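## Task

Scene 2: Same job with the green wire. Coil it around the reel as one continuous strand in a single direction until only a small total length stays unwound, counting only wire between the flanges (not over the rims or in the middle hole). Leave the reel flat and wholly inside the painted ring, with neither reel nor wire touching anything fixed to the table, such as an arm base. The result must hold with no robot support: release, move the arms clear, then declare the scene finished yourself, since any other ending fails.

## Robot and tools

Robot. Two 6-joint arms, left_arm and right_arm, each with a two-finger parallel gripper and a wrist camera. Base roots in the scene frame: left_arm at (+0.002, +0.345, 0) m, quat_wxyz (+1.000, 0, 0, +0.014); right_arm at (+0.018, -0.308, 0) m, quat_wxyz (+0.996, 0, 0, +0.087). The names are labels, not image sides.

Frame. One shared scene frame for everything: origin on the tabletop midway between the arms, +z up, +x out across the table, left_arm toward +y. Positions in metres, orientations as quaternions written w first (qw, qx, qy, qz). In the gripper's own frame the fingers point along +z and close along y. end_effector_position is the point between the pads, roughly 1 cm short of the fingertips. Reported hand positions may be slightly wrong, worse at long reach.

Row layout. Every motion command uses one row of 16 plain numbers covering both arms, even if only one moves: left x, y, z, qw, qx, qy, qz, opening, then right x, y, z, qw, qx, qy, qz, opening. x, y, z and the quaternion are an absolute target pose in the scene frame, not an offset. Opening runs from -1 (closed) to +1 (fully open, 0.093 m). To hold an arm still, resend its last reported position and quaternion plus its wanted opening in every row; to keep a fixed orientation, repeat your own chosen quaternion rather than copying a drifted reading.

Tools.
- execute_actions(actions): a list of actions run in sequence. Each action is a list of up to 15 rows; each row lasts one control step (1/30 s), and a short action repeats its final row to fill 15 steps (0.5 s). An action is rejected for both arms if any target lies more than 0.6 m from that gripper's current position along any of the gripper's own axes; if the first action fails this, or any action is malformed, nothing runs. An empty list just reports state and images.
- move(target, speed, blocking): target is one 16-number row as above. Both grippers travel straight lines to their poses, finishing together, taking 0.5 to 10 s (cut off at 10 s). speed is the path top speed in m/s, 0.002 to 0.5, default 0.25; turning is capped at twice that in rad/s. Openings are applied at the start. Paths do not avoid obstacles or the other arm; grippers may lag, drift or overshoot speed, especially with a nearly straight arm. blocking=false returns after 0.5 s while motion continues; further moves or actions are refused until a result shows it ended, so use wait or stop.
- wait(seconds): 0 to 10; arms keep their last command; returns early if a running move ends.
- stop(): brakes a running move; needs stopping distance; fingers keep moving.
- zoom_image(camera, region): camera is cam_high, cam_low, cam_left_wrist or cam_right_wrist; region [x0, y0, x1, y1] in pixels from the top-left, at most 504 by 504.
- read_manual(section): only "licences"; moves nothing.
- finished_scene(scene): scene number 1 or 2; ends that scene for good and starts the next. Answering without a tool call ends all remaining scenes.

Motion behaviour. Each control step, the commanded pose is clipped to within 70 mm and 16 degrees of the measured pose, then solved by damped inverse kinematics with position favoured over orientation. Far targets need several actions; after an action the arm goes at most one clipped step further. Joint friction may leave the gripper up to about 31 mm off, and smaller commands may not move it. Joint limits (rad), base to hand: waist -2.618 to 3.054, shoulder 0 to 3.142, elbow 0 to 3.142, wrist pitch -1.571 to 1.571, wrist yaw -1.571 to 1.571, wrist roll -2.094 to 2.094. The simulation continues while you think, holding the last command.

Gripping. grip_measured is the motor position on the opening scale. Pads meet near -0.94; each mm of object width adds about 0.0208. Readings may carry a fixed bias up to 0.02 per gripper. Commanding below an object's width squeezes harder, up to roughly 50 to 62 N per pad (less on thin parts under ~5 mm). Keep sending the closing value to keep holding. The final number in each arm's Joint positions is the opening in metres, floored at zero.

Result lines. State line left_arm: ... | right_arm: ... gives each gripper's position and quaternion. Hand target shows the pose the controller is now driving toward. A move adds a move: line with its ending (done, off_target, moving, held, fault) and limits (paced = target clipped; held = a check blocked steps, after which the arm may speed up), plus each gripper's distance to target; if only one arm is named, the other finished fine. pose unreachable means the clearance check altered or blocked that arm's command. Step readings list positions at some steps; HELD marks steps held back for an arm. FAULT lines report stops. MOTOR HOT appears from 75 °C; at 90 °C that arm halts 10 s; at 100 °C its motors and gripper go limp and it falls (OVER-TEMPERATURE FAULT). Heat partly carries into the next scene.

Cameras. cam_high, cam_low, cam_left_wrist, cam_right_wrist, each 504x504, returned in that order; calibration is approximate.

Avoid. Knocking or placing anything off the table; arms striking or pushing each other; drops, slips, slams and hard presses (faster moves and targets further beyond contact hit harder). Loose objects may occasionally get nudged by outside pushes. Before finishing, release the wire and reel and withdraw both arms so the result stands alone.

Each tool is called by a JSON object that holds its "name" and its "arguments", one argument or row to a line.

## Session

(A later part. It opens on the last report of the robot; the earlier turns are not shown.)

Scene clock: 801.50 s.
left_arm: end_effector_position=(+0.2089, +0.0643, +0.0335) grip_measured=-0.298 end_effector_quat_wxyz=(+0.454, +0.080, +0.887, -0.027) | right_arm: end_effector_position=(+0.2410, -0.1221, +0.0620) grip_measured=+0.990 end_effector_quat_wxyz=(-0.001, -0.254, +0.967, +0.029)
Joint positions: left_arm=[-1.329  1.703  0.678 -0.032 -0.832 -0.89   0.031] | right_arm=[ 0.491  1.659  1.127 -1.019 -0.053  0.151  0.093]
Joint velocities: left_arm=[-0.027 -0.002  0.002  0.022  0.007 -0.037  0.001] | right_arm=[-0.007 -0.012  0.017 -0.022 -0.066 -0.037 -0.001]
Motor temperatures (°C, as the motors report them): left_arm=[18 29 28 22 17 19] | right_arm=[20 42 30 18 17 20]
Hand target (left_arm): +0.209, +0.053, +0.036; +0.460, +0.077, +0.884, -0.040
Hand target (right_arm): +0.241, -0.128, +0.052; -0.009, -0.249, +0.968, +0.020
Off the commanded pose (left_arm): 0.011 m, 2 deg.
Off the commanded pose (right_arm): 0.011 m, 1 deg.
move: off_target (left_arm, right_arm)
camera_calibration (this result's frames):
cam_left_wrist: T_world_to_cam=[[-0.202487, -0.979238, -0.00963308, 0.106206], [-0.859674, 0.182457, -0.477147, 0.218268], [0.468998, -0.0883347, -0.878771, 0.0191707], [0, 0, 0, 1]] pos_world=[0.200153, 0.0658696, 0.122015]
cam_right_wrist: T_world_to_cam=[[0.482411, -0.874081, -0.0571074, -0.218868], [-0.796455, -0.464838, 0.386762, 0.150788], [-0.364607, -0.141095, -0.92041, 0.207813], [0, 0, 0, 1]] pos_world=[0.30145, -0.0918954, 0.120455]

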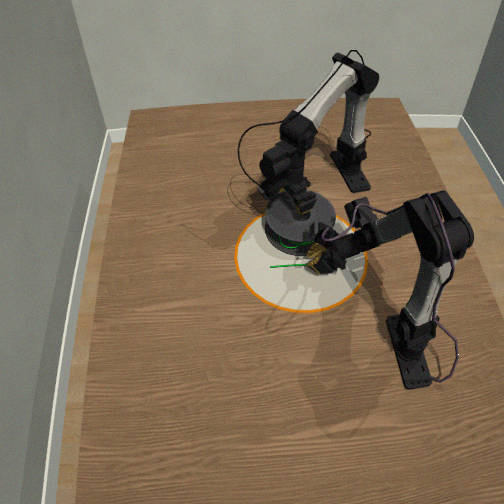

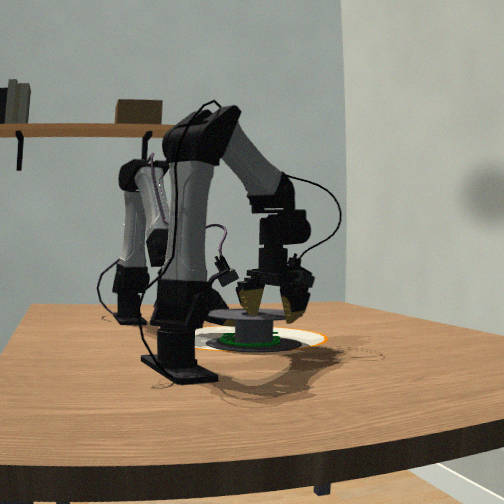

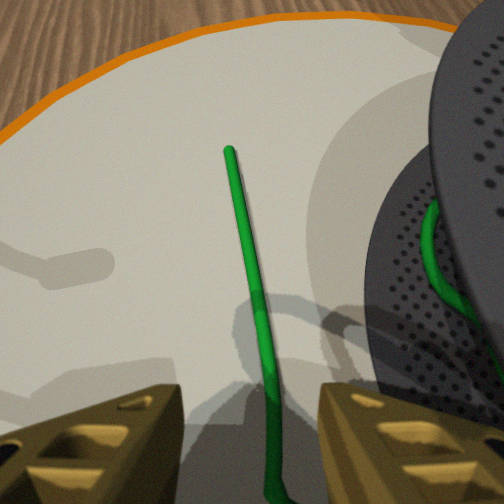

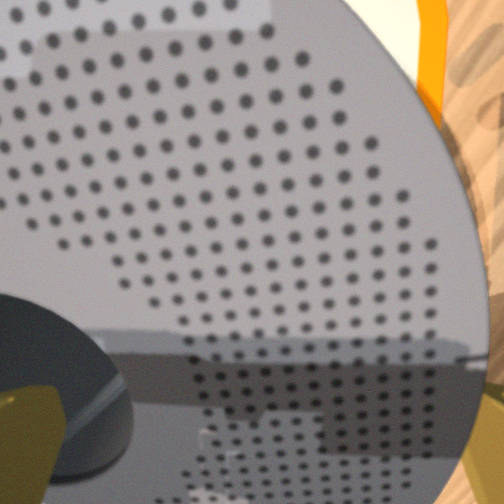

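{"name": "execute_actions", "arguments": {
  "actions": [
    [[0.211,0.058,0.02,0.46,0.077,0.884,-0.04,-0.35,0.243,-0.124,0.047,-0.009,-0.249,0.968,0.02,1.0]],
    [[0.211,0.058,0.004,0.46,0.077,0.884,-0.04,-0.4,0.243,-0.124,0.05,-0.009,-0.249,0.968,0.02,1.0]],
    [[0.211,0.058,0.003,0.46,0.077,0.884,-0.04,-0.4,0.243,-0.124,0.05,-0.009,-0.249,0.968,0.02,1.0]]
  ]
}}

Scene clock: 803.80 s.
left_arm: end_effector_position=(+0.2125, +0.0541, +0.0154) grip_measured=-0.398 end_effector_quat_wxyz=(+0.466, +0.070, +0.881, -0.046) | right_arm: end_effector_position=(+0.2433, -0.1225, +0.0578) grip_measured=+0.990 end_effector_quat_wxyz=(-0.001, -0.253, +0.967, +0.023)
Joint positions: left_arm=[-1.33   1.8    0.656  0.14  -0.843 -0.885  0.026] | right_arm=[ 0.491  1.674  1.127 -1.009 -0.043  0.153  0.093]
Joint velocities: left_arm=[-0.027 -0.007 -0.012  0.022  0.051  0.007  0.001] | right_arm=[-0.017 -0.002 -0.007  0.037  0.051  0.007 -0.002]
Motor temperatures (°C, as the motors report them): left_arm=[18 29 28 22 17 19] | right_arm=[20 42 29 18 17 20]
Hand target (left_arm): +0.211, +0.058, +0.004; +0.460, +0.077, +0.884, -0.040
Hand target (right_arm): +0.243, -0.124, +0.050; -0.009, -0.249, +0.968, +0.020
Off the commanded pose (left_arm): 0.013 m, 1 deg.
Off the commanded pose (right_arm): 0.008 m, 1 deg.
Step readings (end_effector_position; steps 1 to 15: 1st action; 16 to 30: 2nd action; 31 to 45: 3rd action):
0: left_arm (+0.2089, +0.0643, +0.0335) | right_arm (+0.2413, -0.1219, +0.0620)
1: left_arm (+0.2092, +0.0633, +0.0329) | right_arm (+0.2414, -0.1217, +0.0616)
2: left_arm (+0.2097, +0.0618, +0.0316) | right_arm (+0.2420, -0.1216, +0.0608)
4: left_arm (+0.2103, +0.0604, +0.0286) | right_arm (+0.2427, -0.1219, +0.0590)
8: left_arm (+0.2109, +0.0593, +0.0274) | right_arm (+0.2433, -0.1225, +0.0578)
15: left_arm (+0.2110, +0.0589, +0.0274) | right_arm (+0.2433, -0.1225, +0.0578)
16: left_arm (+0.2112, +0.0584, +0.0260) | right_arm (+0.2433, -0.1225, +0.0578)
17: left_arm (+0.2115, +0.0575, +0.0234) | right_arm (+0.2433, -0.1225, +0.0578)
19: left_arm (+0.2113, +0.0581, +0.0156) | right_arm (+0.2433, -0.1225, +0.0578)
23: left_arm (+0.2119, +0.0568, +0.0138) | right_arm (+0.2433, -0.1225, +0.0578)
30: left_arm (+0.2124, +0.0544, +0.0152) | right_arm (+0.2433, -0.1225, +0.0578)
31: left_arm (+0.2125, +0.0543, +0.0153) | right_arm (+0.2433, -0.1225, +0.0578)
32: left_arm (+0.2125, +0.0542, +0.0153) | right_arm (+0.2433, -0.1225, +0.0578)
34: left_arm (+0.2125, +0.0541, +0.0154) | right_arm (+0.2433, -0.1225, +0.0578)
38: left_arm (+0.2125, +0.0541, +0.0154) | right_arm (+0.2433, -0.1225, +0.0578)
45: end_effector_position above
camera_calibration (this result's frames):
cam_left_wrist: T_world_to_cam=[[-0.201448, -0.979044, 0.0298451, 0.0959424], [-0.848417, 0.159181, -0.504827, 0.213878], [0.489497, -0.127017, -0.862705, -0.00188177], [0, 0, 0, 1]] pos_world=[0.201706, 0.0596475, 0.103485]
cam_right_wrist: T_world_to_cam=[[0.480358, -0.875879, -0.0457456, -0.221001], [-0.798483, -0.4583, 0.390366, 0.155161], [-0.362878, -0.150988, -0.919523, 0.203086], [0, 0, 0, 1]] pos_world=[0.303749, -0.0917965, 0.116063]

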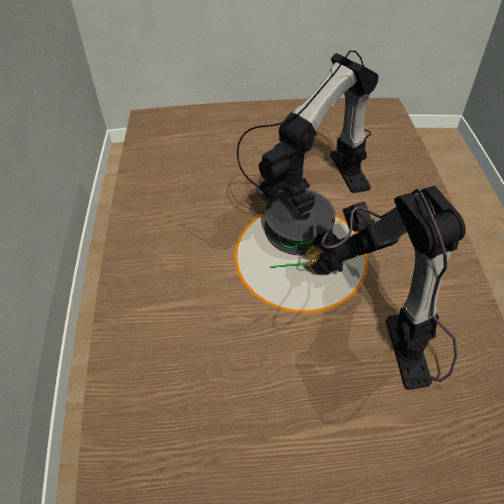

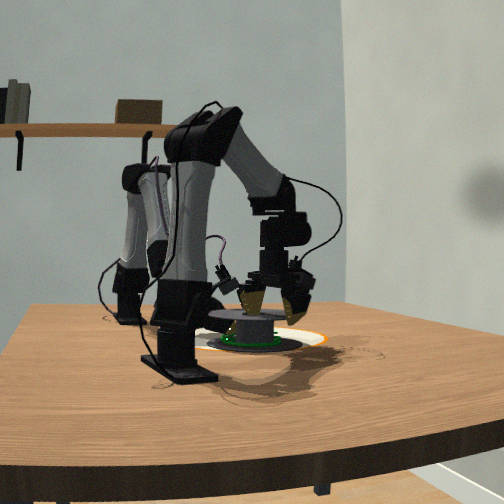

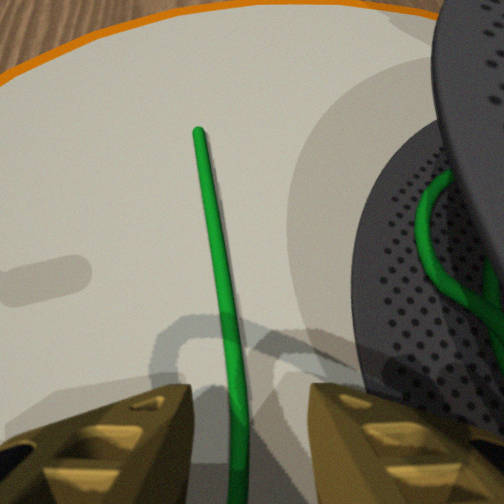

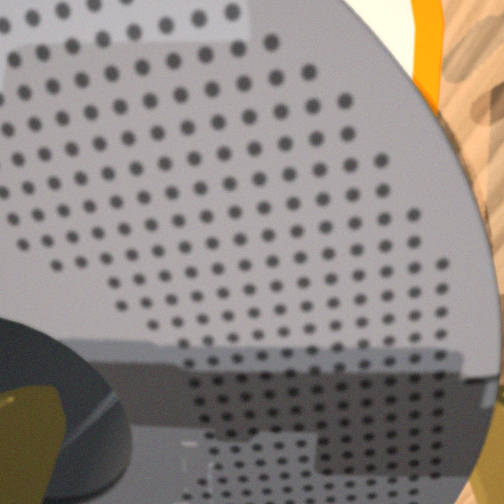

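{"name": "execute_actions", "arguments": {
  "actions": [
    [[0.211,0.056,0.003,0.46,0.077,0.884,-0.04,-0.7,0.243,-0.124,0.055,-0.009,-0.249,0.968,0.02,0.5]],
    [[0.211,0.056,0.003,0.46,0.077,0.884,-0.04,-1.0,0.243,-0.124,0.057,-0.009,-0.249,0.968,0.02,0.28]],
    [[0.211,0.058,0.02,0.46,0.077,0.884,-0.04,-1.0,0.243,-0.124,0.057,-0.009,-0.249,0.968,0.02,0.28]],
    [[0.211,0.058,0.036,0.46,0.077,0.884,-0.04,-1.0,0.243,-0.124,0.057,-0.009,-0.249,0.968,0.02,0.28]]
  ]
}}

Scene clock: 806.57 s.
left_arm: end_effector_position=(+0.2094, +0.0643, +0.0261) grip_measured=-0.993 end_effector_quat_wxyz=(+0.459, +0.081, +0.884, -0.030) | right_arm: end_effector_position=(+0.2440, -0.1240, +0.0577) grip_measured=+0.444 end_effector_quat_wxyz=(-0.001, -0.251, +0.968, +0.020)
Joint positions: left_arm=[-1.33   1.731  0.655  0.032 -0.84  -0.881  0.   ] | right_arm=[ 0.489  1.674  1.127 -1.01  -0.036  0.156  0.067]
Joint velocities: left_arm=[ 0.027  0.002  0.017 -0.081  0.022 -0.066  0.   ] | right_arm=[ 0.007  0.017 -0.002 -0.022 -0.022  0.007 -0.001]
Motor temperatures (°C, as the motors report them): left_arm=[18 29 28 22 17 19] | right_arm=[20 41 29 18 17 20]
Hand target (left_arm): +0.211, +0.058, +0.036; +0.460, +0.077, +0.884, -0.040
Hand target (right_arm): +0.243, -0.124, +0.057; -0.009, -0.249, +0.968, +0.020
Off the commanded pose (left_arm): 0.012 m, 1 deg.
Off the commanded pose (right_arm): 0.001 m, 1 deg.
Step readings (end_effector_position; steps 1 to 15: 1st action; 16 to 30: 2nd action; 31 to 45: 3rd action; 46 to 60: 4th action):
0: left_arm (+0.2125, +0.0541, +0.0154) | right_arm (+0.2433, -0.1225, +0.0578)
1: left_arm (+0.2125, +0.0542, +0.0148) | right_arm (+0.2437, -0.1231, +0.0578)
2: left_arm (+0.2127, +0.0543, +0.0144) | right_arm (+0.2440, -0.1240, +0.0577)
4: left_arm (+0.2128, +0.0552, +0.0133) | right_arm (+0.2441, -0.1241, +0.0577)
8: left_arm (+0.2128, +0.0552, +0.0134) | right_arm (+0.2440, -0.1240, +0.0577)
15: left_arm (+0.2128, +0.0552, +0.0134) | right_arm (+0.2440, -0.1240, +0.0577)
16: left_arm (+0.2131, +0.0555, +0.0137) | right_arm (+0.2440, -0.1240, +0.0577)
17: left_arm (+0.2132, +0.0555, +0.0139) | right_arm (+0.2440, -0.1240, +0.0577)
19: left_arm (+0.2133, +0.0555, +0.0139) | right_arm (+0.2440, -0.1240, +0.0577)
23: left_arm (+0.2133, +0.0555, +0.0139) | right_arm (+0.2440, -0.1240, +0.0577)
30: left_arm (+0.2133, +0.0555, +0.0139) | right_arm (+0.2440, -0.1240, +0.0577)
31: left_arm (+0.2132, +0.0558, +0.0143) | right_arm (+0.2440, -0.1240, +0.0577)
32: left_arm (+0.2129, +0.0563, +0.0149) | right_arm (+0.2440, -0.1240, +0.0577)
34: left_arm (+0.2125, +0.0568, +0.0159) | right_arm (+0.2440, -0.1240, +0.0577)
38: left_arm (+0.2118, +0.0577, +0.0154) | right_arm (+0.2440, -0.1240, +0.0577)
45: left_arm (+0.2114, +0.0585, +0.0146) | right_arm (+0.2440, -0.1240, +0.0577)
46: left_arm (+0.2110, +0.0592, +0.0156) | right_arm (+0.2440, -0.1240, +0.0577)
47: left_arm (+0.2105, +0.0605, +0.0179) | right_arm (+0.2440, -0.1240, +0.0577)
49: left_arm (+0.2105, +0.0605, +0.0246) | right_arm (+0.2440, -0.1240, +0.0577)
53: left_arm (+0.2102, +0.0616, +0.0278) | right_arm (+0.2440, -0.1240, +0.0577)
60: end_effector_position above
camera_calibration (this result's frames):
cam_left_wrist: T_world_to_cam=[[-0.205011, -0.978736, -0.00685727, 0.106637], [-0.853651, 0.182228, -0.487927, 0.214226], [0.478801, -0.0941764, -0.872858, 0.0106045], [0, 0, 0, 1]] pos_world=[0.199658, 0.06633, 0.114514]
cam_right_wrist: T_world_to_cam=[[0.47637, -0.878357, -0.0395026, -0.222316], [-0.801565, -0.452309, 0.391037, 0.156518], [-0.361338, -0.154614, -0.919527, 0.202249], [0, 0, 0, 1]] pos_world=[0.304444, -0.0932076, 0.115987]

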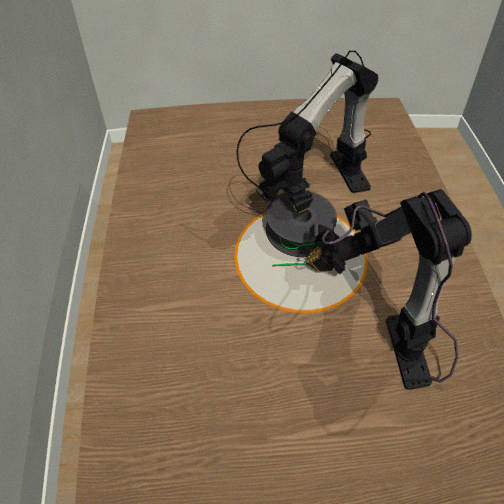

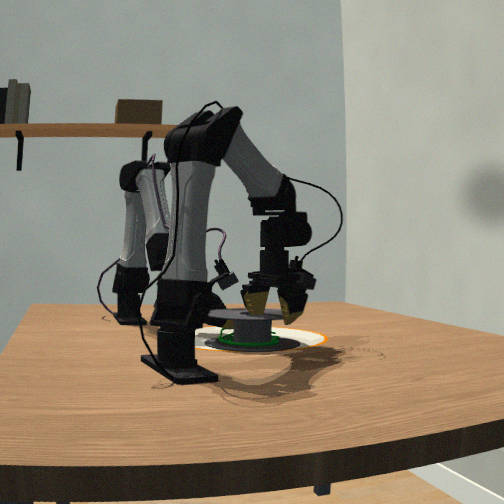

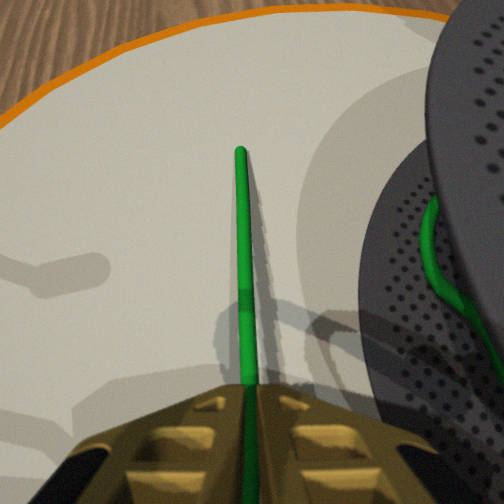

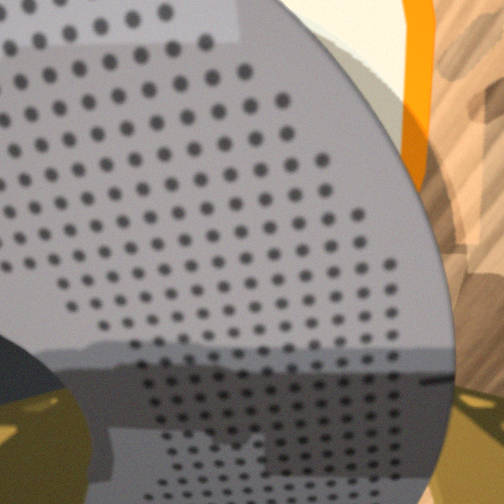

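{"name": "move", "arguments": {
  "target": [0.211,0.062,0.046,0.520,0.074,0.850,-0.045,-1.0,0.243,-0.124,0.057,-0.009,-0.249,0.968,0.02,0.28],
  "speed": 0.15
}}

{"name": "move", "arguments": {
  "target": [0.213,0.064,0.042,0.463,0.394,0.757,-0.241,-1.0,0.243,-0.124,0.057,-0.009,-0.249,0.968,0.02,0.28],
  "speed": 0.2
}}

Scene clock: 809.27 s.
left_arm: end_effector_position=(+0.2122, +0.0613, +0.0400) grip_measured=-0.993 end_effector_quat_wxyz=(+0.510, +0.078, +0.855, -0.038) | right_arm: end_effector_position=(+0.2440, -0.1240, +0.0577) grip_measured=+0.444 end_effector_quat_wxyz=(-0.001, -0.251, +0.968, +0.020)
Joint positions: left_arm=[-1.356  1.731  0.612  0.18  -0.94  -0.817  0.   ] | right_arm=[ 0.489  1.674  1.127 -1.01  -0.036  0.156  0.067]
Joint velocities: left_arm=[ 0.002  0.002 -0.017  0.022  0.037  0.022  0.   ] | right_arm=[-0.007  0.012 -0.007 -0.022  0.007  0.051 -0.   ]
Motor temperatures (°C, as the motors report them): left_arm=[18 29 28 22 17 19] | right_arm=[20 41 29 18 17 20]
Hand target (left_arm): +0.211, +0.062, +0.046; +0.520, +0.075, +0.850, -0.045
Hand target (right_arm): +0.243, -0.124, +0.057; -0.009, -0.249, +0.968, +0.020
Off the commanded pose (left_arm): 0.006 m, 2 deg.
Off the commanded pose (right_arm): 0.001 m, 1 deg.
move: done
camera_calibration (this result's frames):
cam_left_wrist: T_world_to_cam=[[-0.209485, -0.977797, -0.00533756, 0.105206], [-0.790378, 0.17254, -0.58782, 0.215063], [0.57569, -0.118921, -0.808974, -0.000456531], [0, 0, 0, 1]] pos_world=[0.192283, 0.0657086, 0.126611]
cam_right_wrist: T_world_to_cam=[[0.47637, -0.878357, -0.0395026, -0.222316], [-0.801565, -0.452309, 0.391037, 0.156518], [-0.361338, -0.154614, -0.919527, 0.202249], [0, 0, 0, 1]] pos_world=[0.304444, -0.0932076, 0.115987]

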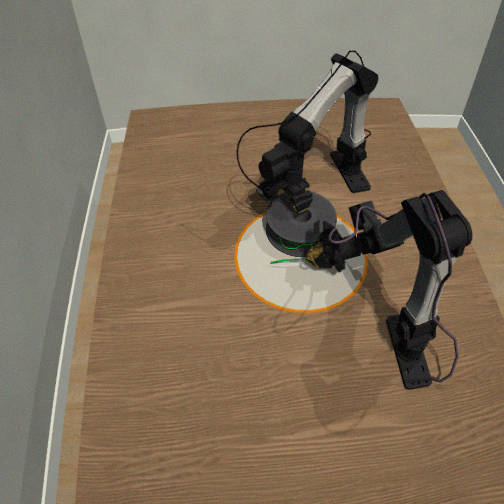

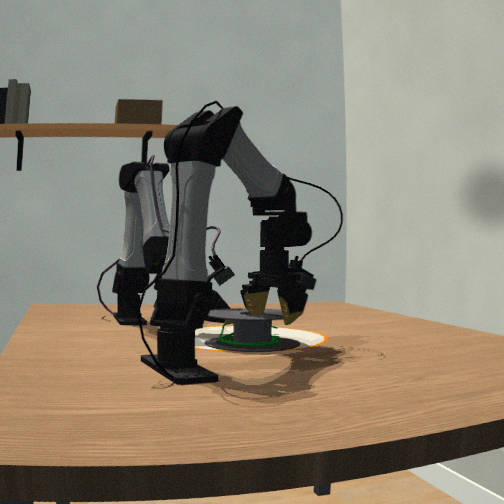

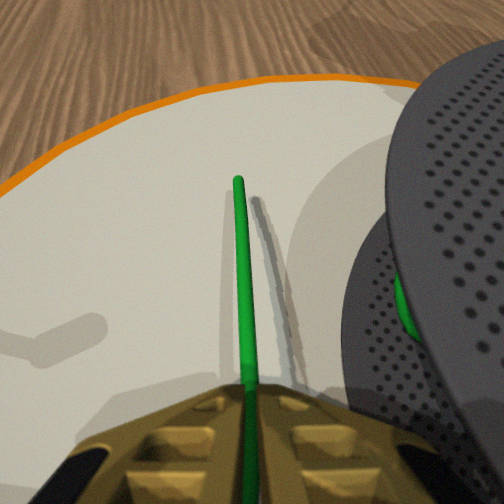

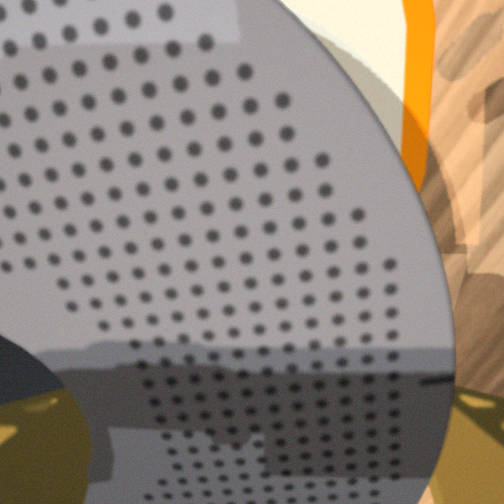

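Scene clock: 811.83 s.
left_arm: end_effector_position=(+0.2110, +0.0626, +0.0345) grip_measured=-0.994 end_effector_quat_wxyz=(+0.451, +0.396, +0.765, -0.233) | right_arm: end_effector_position=(+0.2440, -0.1240, +0.0577) grip_measured=+0.444 end_effector_quat_wxyz=(-0.001, -0.251, +0.968, +0.020)
Joint positions: left_arm=[-0.946  1.593  0.246  0.842  0.032  0.019  0.   ] | right_arm=[ 0.489  1.674  1.127 -1.01  -0.036  0.156  0.067]
Joint velocities: left_arm=[-0.007  0.002  0.002 -0.037  0.022  0.037  0.   ] | right_arm=[-0.002 -0.002 -0.007 -0.066  0.037 -0.022  0.001]
Motor temperatures (°C, as the motors report them): left_arm=[18 29 28 23 17 19] | right_arm=[20 41 29 18 17 20]
Hand target (left_arm): +0.211, +0.063, +0.043; +0.463, +0.395, +0.756, -0.241
Hand target (right_arm): +0.243, -0.124, +0.057; -0.009, -0.249, +0.968, +0.020
Off the commanded pose (left_arm): 0.008 m, 2 deg.
Off the commanded pose (right_arm): 0.001 m, 1 deg.
move: done
camera_calibration (this result's frames):
cam_left_wrist: T_world_to_cam=[[-0.837446, -0.546443, 0.00917283, 0.21117], [-0.449208, 0.678676, -0.581043, 0.106774], [0.311281, -0.490712, -0.813822, 0.0751648], [0, 0, 0, 1]] pos_world=[0.20141, 0.0798115, 0.121274]
cam_right_wrist: T_world_to_cam=[[0.47637, -0.878357, -0.0395026, -0.222316], [-0.801565, -0.452309, 0.391037, 0.156518], [-0.361338, -0.154614, -0.919527, 0.202249], [0, 0, 0, 1]] pos_world=[0.304444, -0.0932076, 0.115987]

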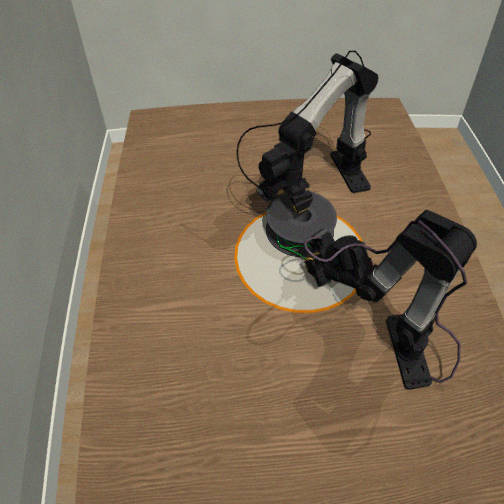

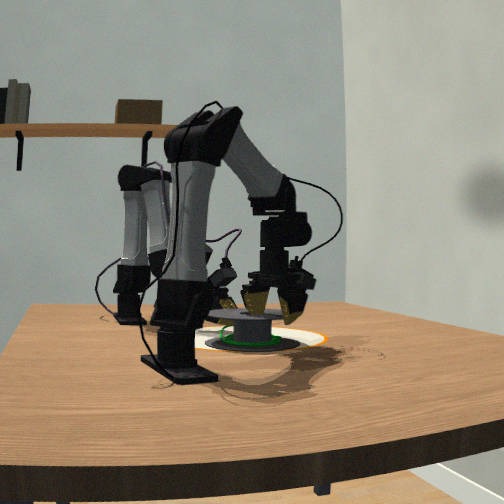

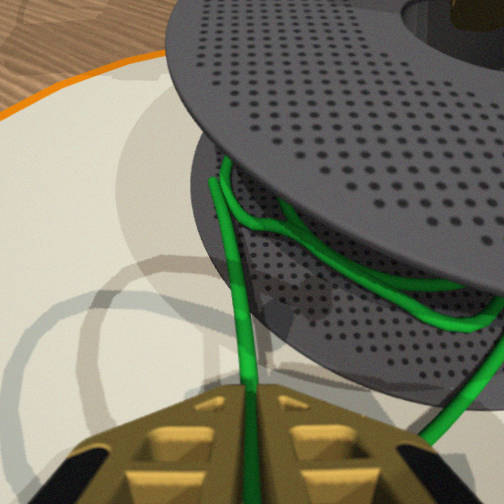

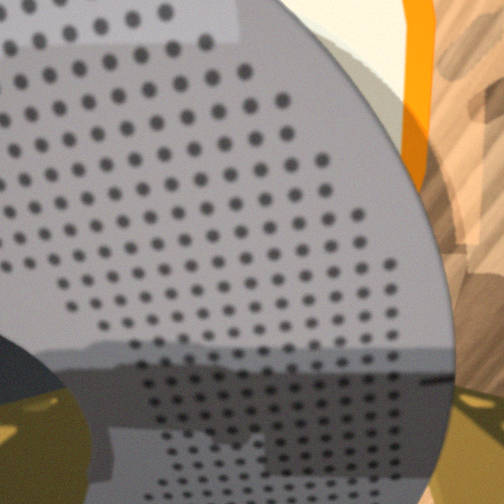

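{"name": "move", "arguments": {
  "target": [0.213,0.066,0.056,0.49,0.375,0.752,-0.255,-1.0,0.243,-0.124,0.057,-0.009,-0.249,0.968,0.02,0.28],
  "speed": 0.1
}}

Scene clock: 813.53 s.
left_arm: end_effector_position=(+0.2102, +0.0629, +0.0461) grip_measured=-0.994 end_effector_quat_wxyz=(+0.472, +0.384, +0.754, -0.249) | right_arm: end_effector_position=(+0.2440, -0.1240, +0.0577) grip_measured=+0.444 end_effector_quat_wxyz=(-0.001, -0.251, +0.968, +0.020)
Joint positions: left_arm=[-0.946  1.575  0.217  0.912  0.035  0.003  0.   ] | right_arm=[ 0.489  1.674  1.127 -1.01  -0.036  0.156  0.067]
Joint velocities: left_arm=[ 0.012 -0.002 -0.007 -0.037  0.007 -0.022  0.   ] | right_arm=[-0.007 -0.002 -0.017 -0.095 -0.022  0.081  0.   ]
Motor temperatures (°C, as the motors report them): left_arm=[18 29 28 23 17 19] | right_arm=[20 41 29 18 17 20]
Hand target (left_arm): +0.213, +0.066, +0.055; +0.487, +0.374, +0.748, -0.253
Hand target (right_arm): +0.243, -0.124, +0.057; -0.009, -0.249, +0.968, +0.020
Off the commanded pose (left_arm): 0.011 m, 2 deg.
Off the commanded pose (right_arm): 0.001 m, 1 deg.
move: off_target (left_arm)
camera_calibration (this result's frames):
cam_left_wrist: T_world_to_cam=[[-0.83507, -0.549767, 0.0203582, 0.209758], [-0.438397, 0.642636, -0.628353, 0.115139], [0.332365, -0.533644, -0.777662, 0.0815568], [0, 0, 0, 1]] pos_world=[0.198533, 0.084848, 0.131501]
cam_right_wrist: T_world_to_cam=[[0.47637, -0.878357, -0.0395026, -0.222316], [-0.801565, -0.452309, 0.391037, 0.156518], [-0.361338, -0.154614, -0.919527, 0.202249], [0, 0, 0, 1]] pos_world=[0.304444, -0.0932076, 0.115987]

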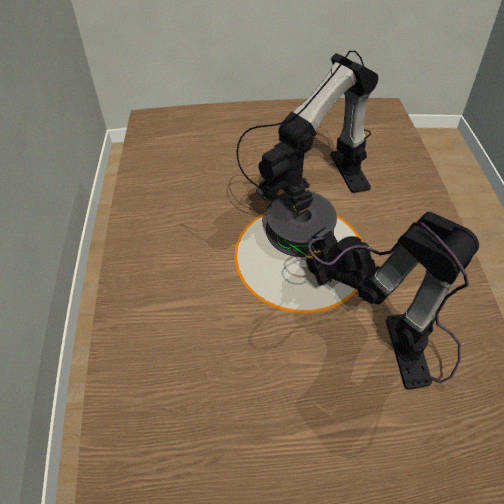

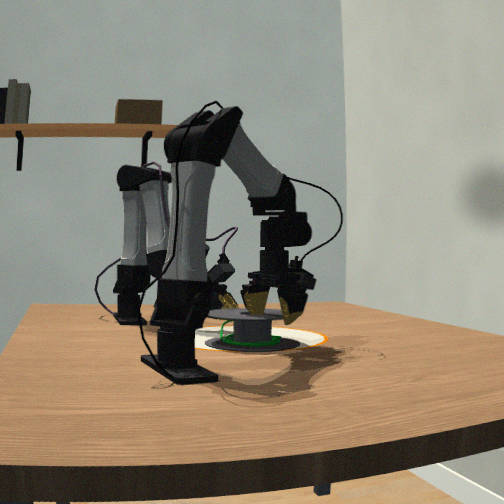

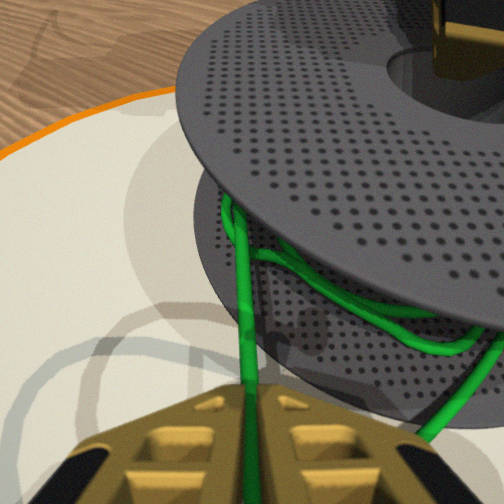

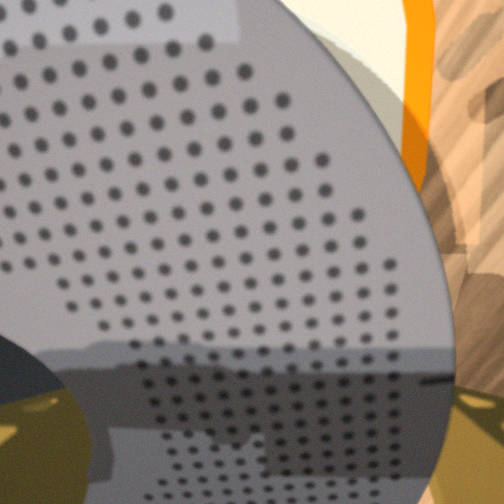

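{"name": "move", "arguments": {
  "target": [0.216,0.06,0.045,0.447,0.439,0.731,-0.269,-1.0,0.243,-0.124,0.057,-0.009,-0.249,0.968,0.02,0.28],
  "speed": 0.12
}}

{"name": "move", "arguments": {
  "target": [0.232,0.028,0.036,0.42,0.445,0.75,-0.25,-1.0,0.272,-0.102,0.057,-0.009,-0.492,0.87,0.02,0.28],
  "speed": 0.1
}}

Scene clock: 817.13 s.
left_arm: end_effector_position=(+0.2112, +0.0627, +0.0420) grip_measured=-0.994 end_effector_quat_wxyz=(+0.445, +0.438, +0.734, -0.267) | right_arm: end_effector_position=(+0.2440, -0.1240, +0.0577) grip_measured=+0.444 end_effector_quat_wxyz=(-0.001, -0.251, +0.968, +0.020)
Joint positions: left_arm=[-0.854  1.575  0.25   0.834  0.223  0.115  0.   ] | right_arm=[ 0.489  1.674  1.127 -1.01  -0.036  0.156  0.067]
Joint velocities: left_arm=[-0.007  0.012 -0.002  0.051 -0.037  0.066  0.   ] | right_arm=[-0.002 -0.002  0.002 -0.051  0.037 -0.022 -0.001]
Motor temperatures (°C, as the motors report them): left_arm=[18 29 28 24 17 19] | right_arm=[20 41 29 18 17 20]
Hand target (left_arm): +0.216, +0.060, +0.045; +0.447, +0.439, +0.731, -0.269
Hand target (right_arm): +0.243, -0.124, +0.057; -0.009, -0.249, +0.968, +0.020
Off the commanded pose (left_arm): 0.006 m, 0 deg.
Off the commanded pose (right_arm): 0.001 m, 1 deg.
move: done
camera_calibration (this result's frames):
cam_left_wrist: T_world_to_cam=[[-0.897528, -0.440795, 0.0119638, 0.217303], [-0.358257, 0.713114, -0.602594, 0.090672], [0.257089, -0.545131, -0.797958, 0.0953591], [0, 0, 0, 1]] pos_world=[0.203004, 0.0831098, 0.128131]
cam_right_wrist: T_world_to_cam=[[0.47637, -0.878357, -0.0395026, -0.222316], [-0.801565, -0.452309, 0.391037, 0.156518], [-0.361338, -0.154614, -0.919527, 0.202249], [0, 0, 0, 1]] pos_world=[0.304444, -0.0932076, 0.115987]

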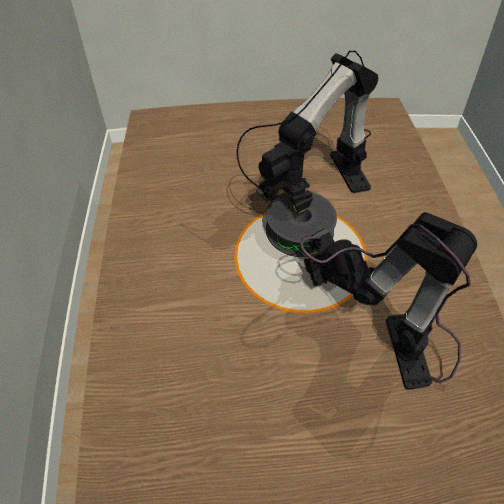

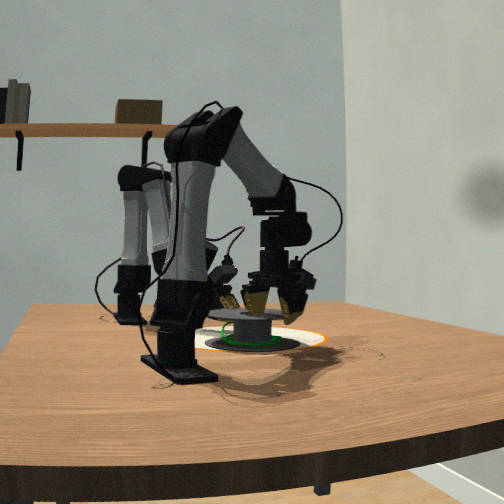

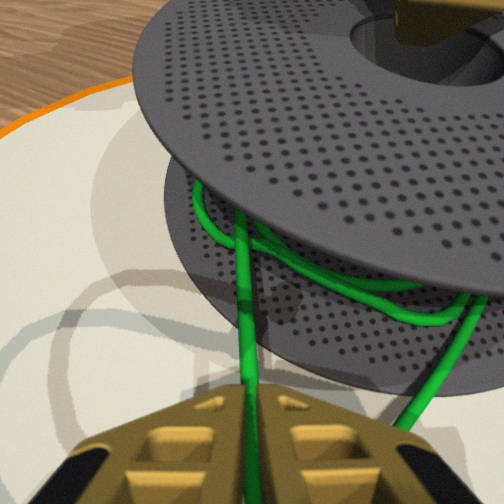

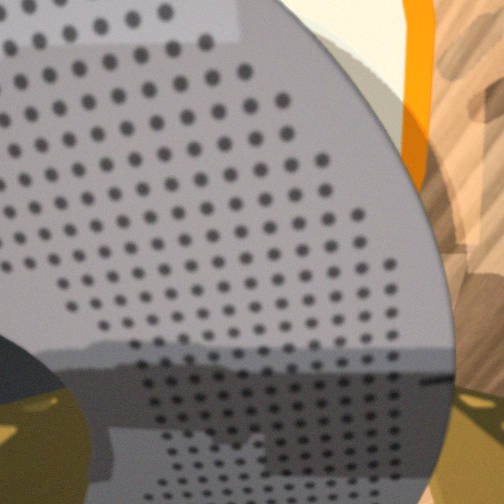

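Scene clock: 820.13 s.
left_arm: end_effector_position=(+0.2247, +0.0334, +0.0338) grip_measured=-0.994 end_effector_quat_wxyz=(+0.412, +0.451, +0.750, -0.255) | right_arm: end_effector_position=(+0.2698, -0.1006, +0.0581) grip_measured=+0.444 end_effector_quat_wxyz=(-0.001, -0.480, +0.877, +0.026)
Joint positions: left_arm=[-0.893  1.666  0.419  0.676  0.194  0.112  0.   ] | right_arm=[ 0.489  1.808  1.287 -1.044 -0.053 -0.339  0.067]
Joint velocities: left_arm=[ 0.012 -0.002 -0.002  0.051 -0.051 -0.095  0.   ] | right_arm=[-0.002 -0.002  0.012  0.022 -0.007 -0.037 -0.001]
Motor temperatures (°C, as the motors report them): left_arm=[18 29 28 24 17 19] | right_arm=[20 40 29 18 17 20]
Hand target (left_arm): +0.231, +0.028, +0.036; +0.420, +0.445, +0.750, -0.250
Hand target (right_arm): +0.272, -0.102, +0.057; -0.008, -0.492, +0.870, +0.020
Off the commanded pose (left_arm): 0.009 m, 1 deg.
Off the commanded pose (right_arm): 0.003 m, 2 deg.
move: done
camera_calibration (this result's frames):
cam_left_wrist: T_world_to_cam=[[-0.90215, -0.430856, 0.0221109, 0.216917], [-0.374331, 0.756256, -0.536613, 0.111387], [0.214482, -0.492382, -0.843539, 0.0788067], [0, 0, 0, 1]] pos_world=[0.220484, 0.0480259, 0.121452]
cam_right_wrist: T_world_to_cam=[[0.836121, -0.546348, -0.0490499, -0.277128], [-0.490914, -0.785177, 0.377491, 0.0710594], [-0.244754, -0.291549, -0.924713, 0.170594], [0, 0, 0, 1]] pos_world=[0.308351, -0.0458779, 0.117333]

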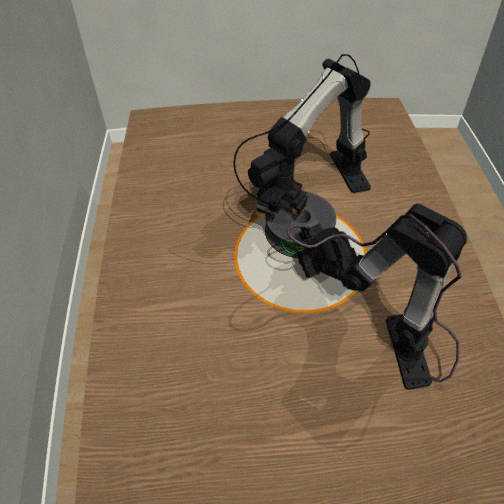

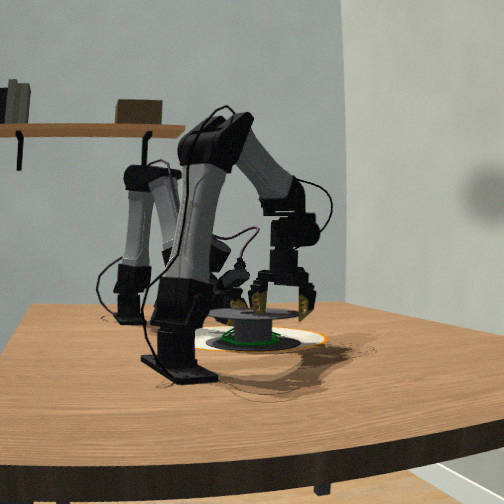

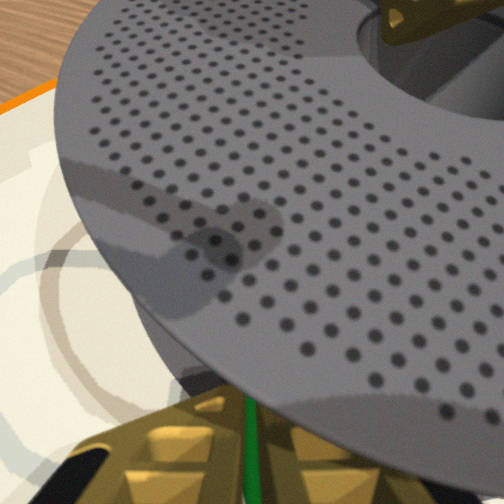

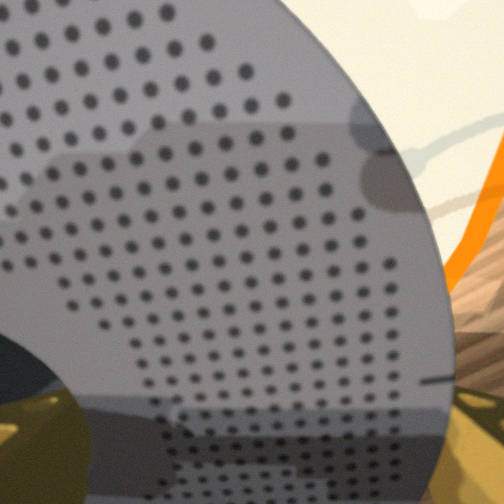

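{"name": "move", "arguments": {
  "target": [0.238,0.012,0.028,0.42,0.445,0.75,-0.25,-1.0,0.277,-0.092,0.057,-0.009,-0.56,0.828,0.02,0.28],
  "speed": 0.08
}}

{"name": "zoom_image", "arguments": {
  "camera": "cam_low",
  "region": [190,290,330,360]
}}

Scene clock: 821.90 s.
left_arm: end_effector_position=(+0.2265, +0.0211, +0.0226) grip_measured=-0.994 end_effector_quat_wxyz=(+0.401, +0.456, +0.753, -0.253) | right_arm: end_effector_position=(+0.2758, -0.0983, +0.0586) grip_measured=+0.445 end_effector_quat_wxyz=(-0.008, -0.538, +0.843, +0.020)
Joint positions: left_arm=[-0.913  1.743  0.468  0.68   0.185  0.104  0.   ] | right_arm=[ 0.489  1.846  1.339 -1.076 -0.041 -0.474  0.067]
Joint velocities: left_arm=[-0.027  0.007 -0.007  0.007  0.007 -0.007  0.   ] | right_arm=[-0.002 -0.002  0.002 -0.037 -0.022  0.11  -0.002]
Motor temperatures (°C, as the motors report them): left_arm=[18 29 28 24 17 19] | right_arm=[20 40 30 18 17 20]
Hand target (left_arm): +0.237, +0.013, +0.029; +0.420, +0.445, +0.750, -0.250
Hand target (right_arm): +0.277, -0.092, +0.057; -0.009, -0.560, +0.828, +0.020
Off the commanded pose (left_arm): 0.016 m, 3 deg.
Off the commanded pose (right_arm): 0.007 m, 3 deg.
move: off_target (left_arm, right_arm)
camera_calibration (this result's frames):
cam_left_wrist: T_world_to_cam=[[-0.905708, -0.422876, 0.0294758, 0.213951], [-0.376081, 0.769504, -0.516166, 0.115008], [0.195593, -0.478581, -0.855981, 0.0671164], [0, 0, 0, 1]] pos_world=[0.223902, 0.0340964, 0.110507]
cam_right_wrist: T_world_to_cam=[[0.901768, -0.43, -0.0437514, -0.287903], [-0.380401, -0.837636, 0.391995, 0.0391581], [-0.205206, -0.336846, -0.918926, 0.157506], [0, 0, 0, 1]] pos_world=[0.306839, -0.0379429, 0.116791]

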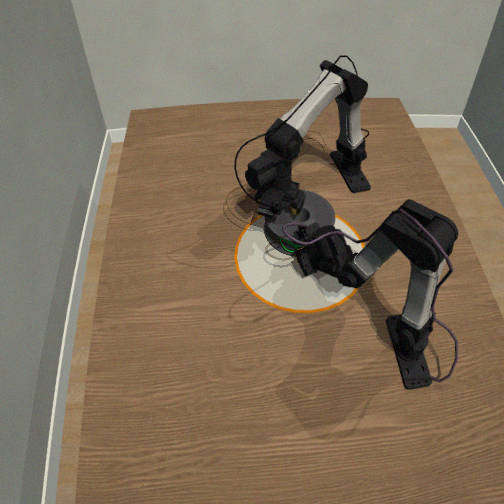

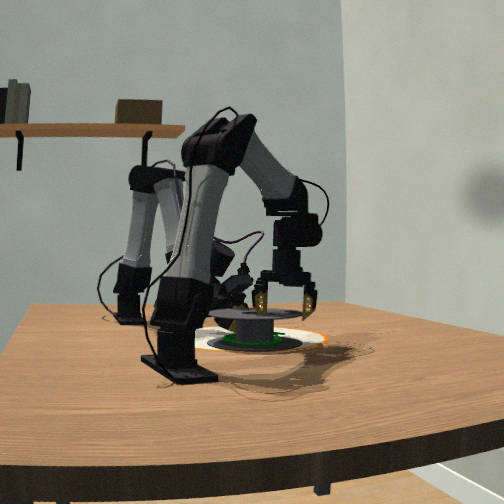

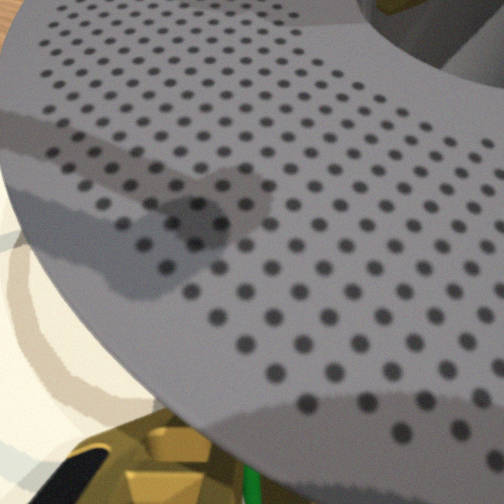

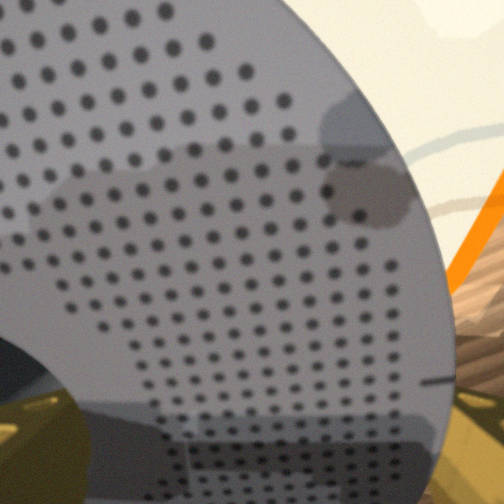

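Region (190, 290, 330, 360) of cam_low's 504x504 image, scaled by 3.600, with more detail than that image has.

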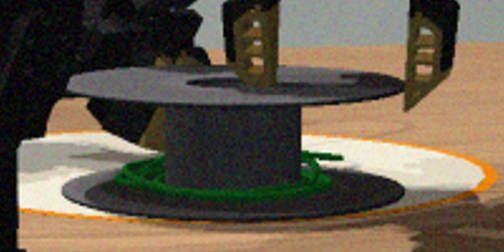

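{"name": "execute_actions", "arguments": {
  "actions": [
    [[0.2265,0.022,0.024,0.42,0.445,0.75,-0.25,-0.55,0.276,-0.098,0.057,-0.009,-0.54,0.842,0.02,0.28]],
    [[0.215,0.045,0.034,0.42,0.445,0.75,-0.25,-0.55,0.276,-0.098,0.057,-0.009,-0.54,0.842,0.02,0.28]],
    [[0.2,0.075,0.05,0.42,0.445,0.75,-0.25,-0.55,0.276,-0.098,0.057,-0.009,-0.54,0.842,0.02,0.28]],
    [[0.19,0.095,0.065,0.42,0.445,0.75,-0.25,-0.55,0.276,-0.098,0.057,-0.009,-0.54,0.842,0.02,0.28]],
    [[0.19,0.10,0.07,0.42,0.445,0.75,-0.25,-0.55,0.276,-0.098,0.057,-0.009,-0.54,0.842,0.02,0.28]]
  ]
}}

Scene clock: 825.20 s.
left_arm: end_effector_position=(+0.1902, +0.0989, +0.0653) grip_measured=-0.552 end_effector_quat_wxyz=(+0.417, +0.444, +0.754, -0.247) | right_arm: end_effector_position=(+0.2752, -0.0990, +0.0587) grip_measured=+0.445 end_effector_quat_wxyz=(-0.010, -0.539, +0.842, +0.020)
Joint positions: left_arm=[-0.819  1.15   0.225  0.347  0.233  0.147  0.019] | right_arm=[ 0.488  1.846  1.339 -1.08  -0.042 -0.478  0.067]
Joint velocities: left_arm=[-0.002 -0.022 -0.007 -0.037  0.051  0.037  0.   ] | right_arm=[ 0.007  0.002 -0.002 -0.022 -0.022  0.037 -0.   ]
Motor temperatures (°C, as the motors report them): left_arm=[18 29 28 25 17 19] | right_arm=[20 40 30 18 17 20]
Hand target (left_arm): +0.190, +0.100, +0.070; +0.420, +0.445, +0.750, -0.250
Hand target (right_arm): +0.276, -0.098, +0.057; -0.009, -0.540, +0.842, +0.020
Off the commanded pose (left_arm): 0.005 m, 1 deg.
Off the commanded pose (right_arm): 0.002 m, 0 deg.
Step readings (end_effector_position; steps 1 to 15: 1st action; 16 to 30: 2nd action; 31 to 45: 3rd action; 46 to 60: 4th action; 61 to 75: 5th action):
0: left_arm (+0.2264, +0.0210, +0.0225) | right_arm (+0.2759, -0.0983, +0.0587)
1: left_arm (+0.2264, +0.0214, +0.0226) | right_arm (+0.2759, -0.0986, +0.0587)
2: left_arm (+0.2271, +0.0226, +0.0224) | right_arm (+0.2754, -0.0990, +0.0587)
4: left_arm (+0.2269, +0.0235, +0.0222) | right_arm (+0.2752, -0.0990, +0.0587)
8: left_arm (+0.2271, +0.0231, +0.0231) | right_arm (+0.2752, -0.0990, +0.0587)
15: left_arm (+0.2273, +0.0233, +0.0233) | right_arm (+0.2752, -0.0990, +0.0587)
16: left_arm (+0.2256, +0.0254, +0.0237) | right_arm (+0.2752, -0.0990, +0.0587)
17: left_arm (+0.2220, +0.0306, +0.0242) | right_arm (+0.2752, -0.0990, +0.0587)
19: left_arm (+0.2164, +0.0391, +0.0255) | right_arm (+0.2752, -0.0990, +0.0587)
23: left_arm (+0.2153, +0.0420, +0.0287) | right_arm (+0.2752, -0.0990, +0.0587)
30: left_arm (+0.2154, +0.0418, +0.0294) | right_arm (+0.2752, -0.0990, +0.0587)
31: left_arm (+0.2140, +0.0451, +0.0310) | right_arm (+0.2752, -0.0990, +0.0587)
32: left_arm (+0.2110, +0.0524, +0.0350) | right_arm (+0.2752, -0.0990, +0.0587)
34: left_arm (+0.2079, +0.0641, +0.0444) | right_arm (+0.2752, -0.0990, +0.0587)
38: left_arm (+0.2070, +0.0682, +0.0560) | right_arm (+0.2752, -0.0990, +0.0587)
45: left_arm (+0.2033, +0.0710, +0.0498) | right_arm (+0.2752, -0.0990, +0.0587)
46: left_arm (+0.2018, +0.0734, +0.0508) | right_arm (+0.2752, -0.0990, +0.0587)
47: left_arm (+0.2000, +0.0785, +0.0543) | right_arm (+0.2752, -0.0990, +0.0587)
49: left_arm (+0.1987, +0.0849, +0.0648) | right_arm (+0.2752, -0.0990, +0.0587)
53: left_arm (+0.1974, +0.0878, +0.0739) | right_arm (+0.2752, -0.0990, +0.0587)
60: left_arm (+0.1923, +0.0920, +0.0638) | right_arm (+0.2752, -0.0990, +0.0587)
61: left_arm (+0.1919, +0.0930, +0.0636) | right_arm (+0.2752, -0.0990, +0.0587)
62: left_arm (+0.1921, +0.0948, +0.0645) | right_arm (+0.2752, -0.0990, +0.0587)
64: left_arm (+0.1932, +0.0965, +0.0683) | right_arm (+0.2752, -0.0990, +0.0587)
68: left_arm (+0.1921, +0.0977, +0.0684) | right_arm (+0.2752, -0.0990, +0.0587)
75: end_effector_position above
camera_calibration (this result's frames):
cam_left_wrist: T_world_to_cam=[[-0.892549, -0.450738, 0.013849, 0.214025], [-0.3872, 0.750266, -0.535889, 0.0688681], [0.231155, -0.48367, -0.844175, 0.140977], [0, 0, 0, 1]] pos_world=[0.185106, 0.112986, 0.152951]
cam_right_wrist: T_world_to_cam=[[0.902917, -0.427332, -0.0461221, -0.287523], [-0.376524, -0.838156, 0.394619, 0.0370605], [-0.207291, -0.338943, -0.917686, 0.157556], [0, 0, 0, 1]] pos_world=[0.306224, -0.0384031, 0.116701]

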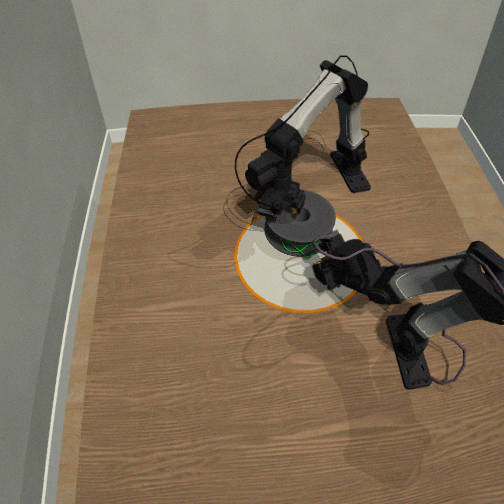

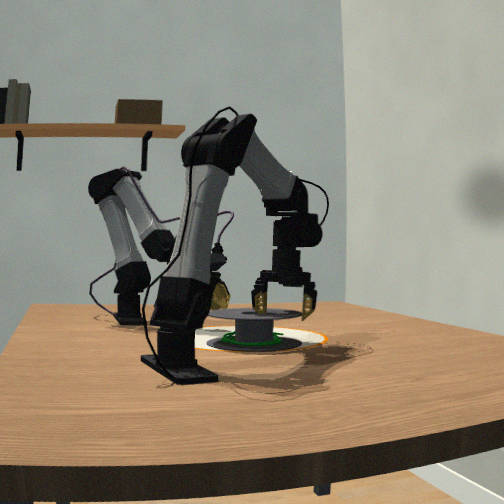

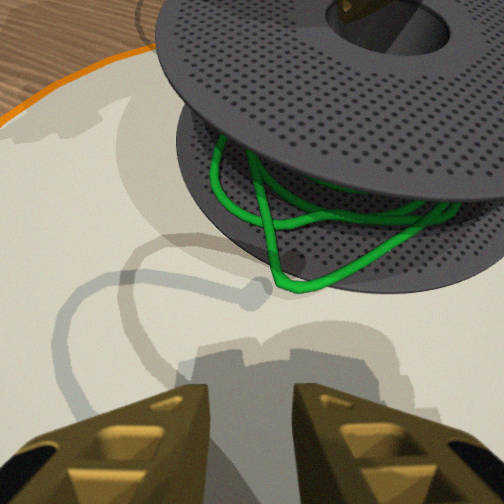

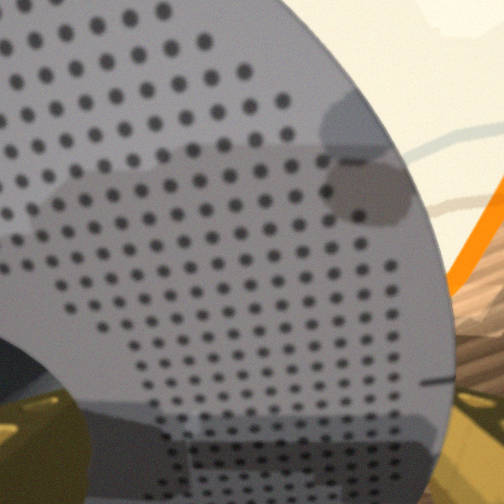

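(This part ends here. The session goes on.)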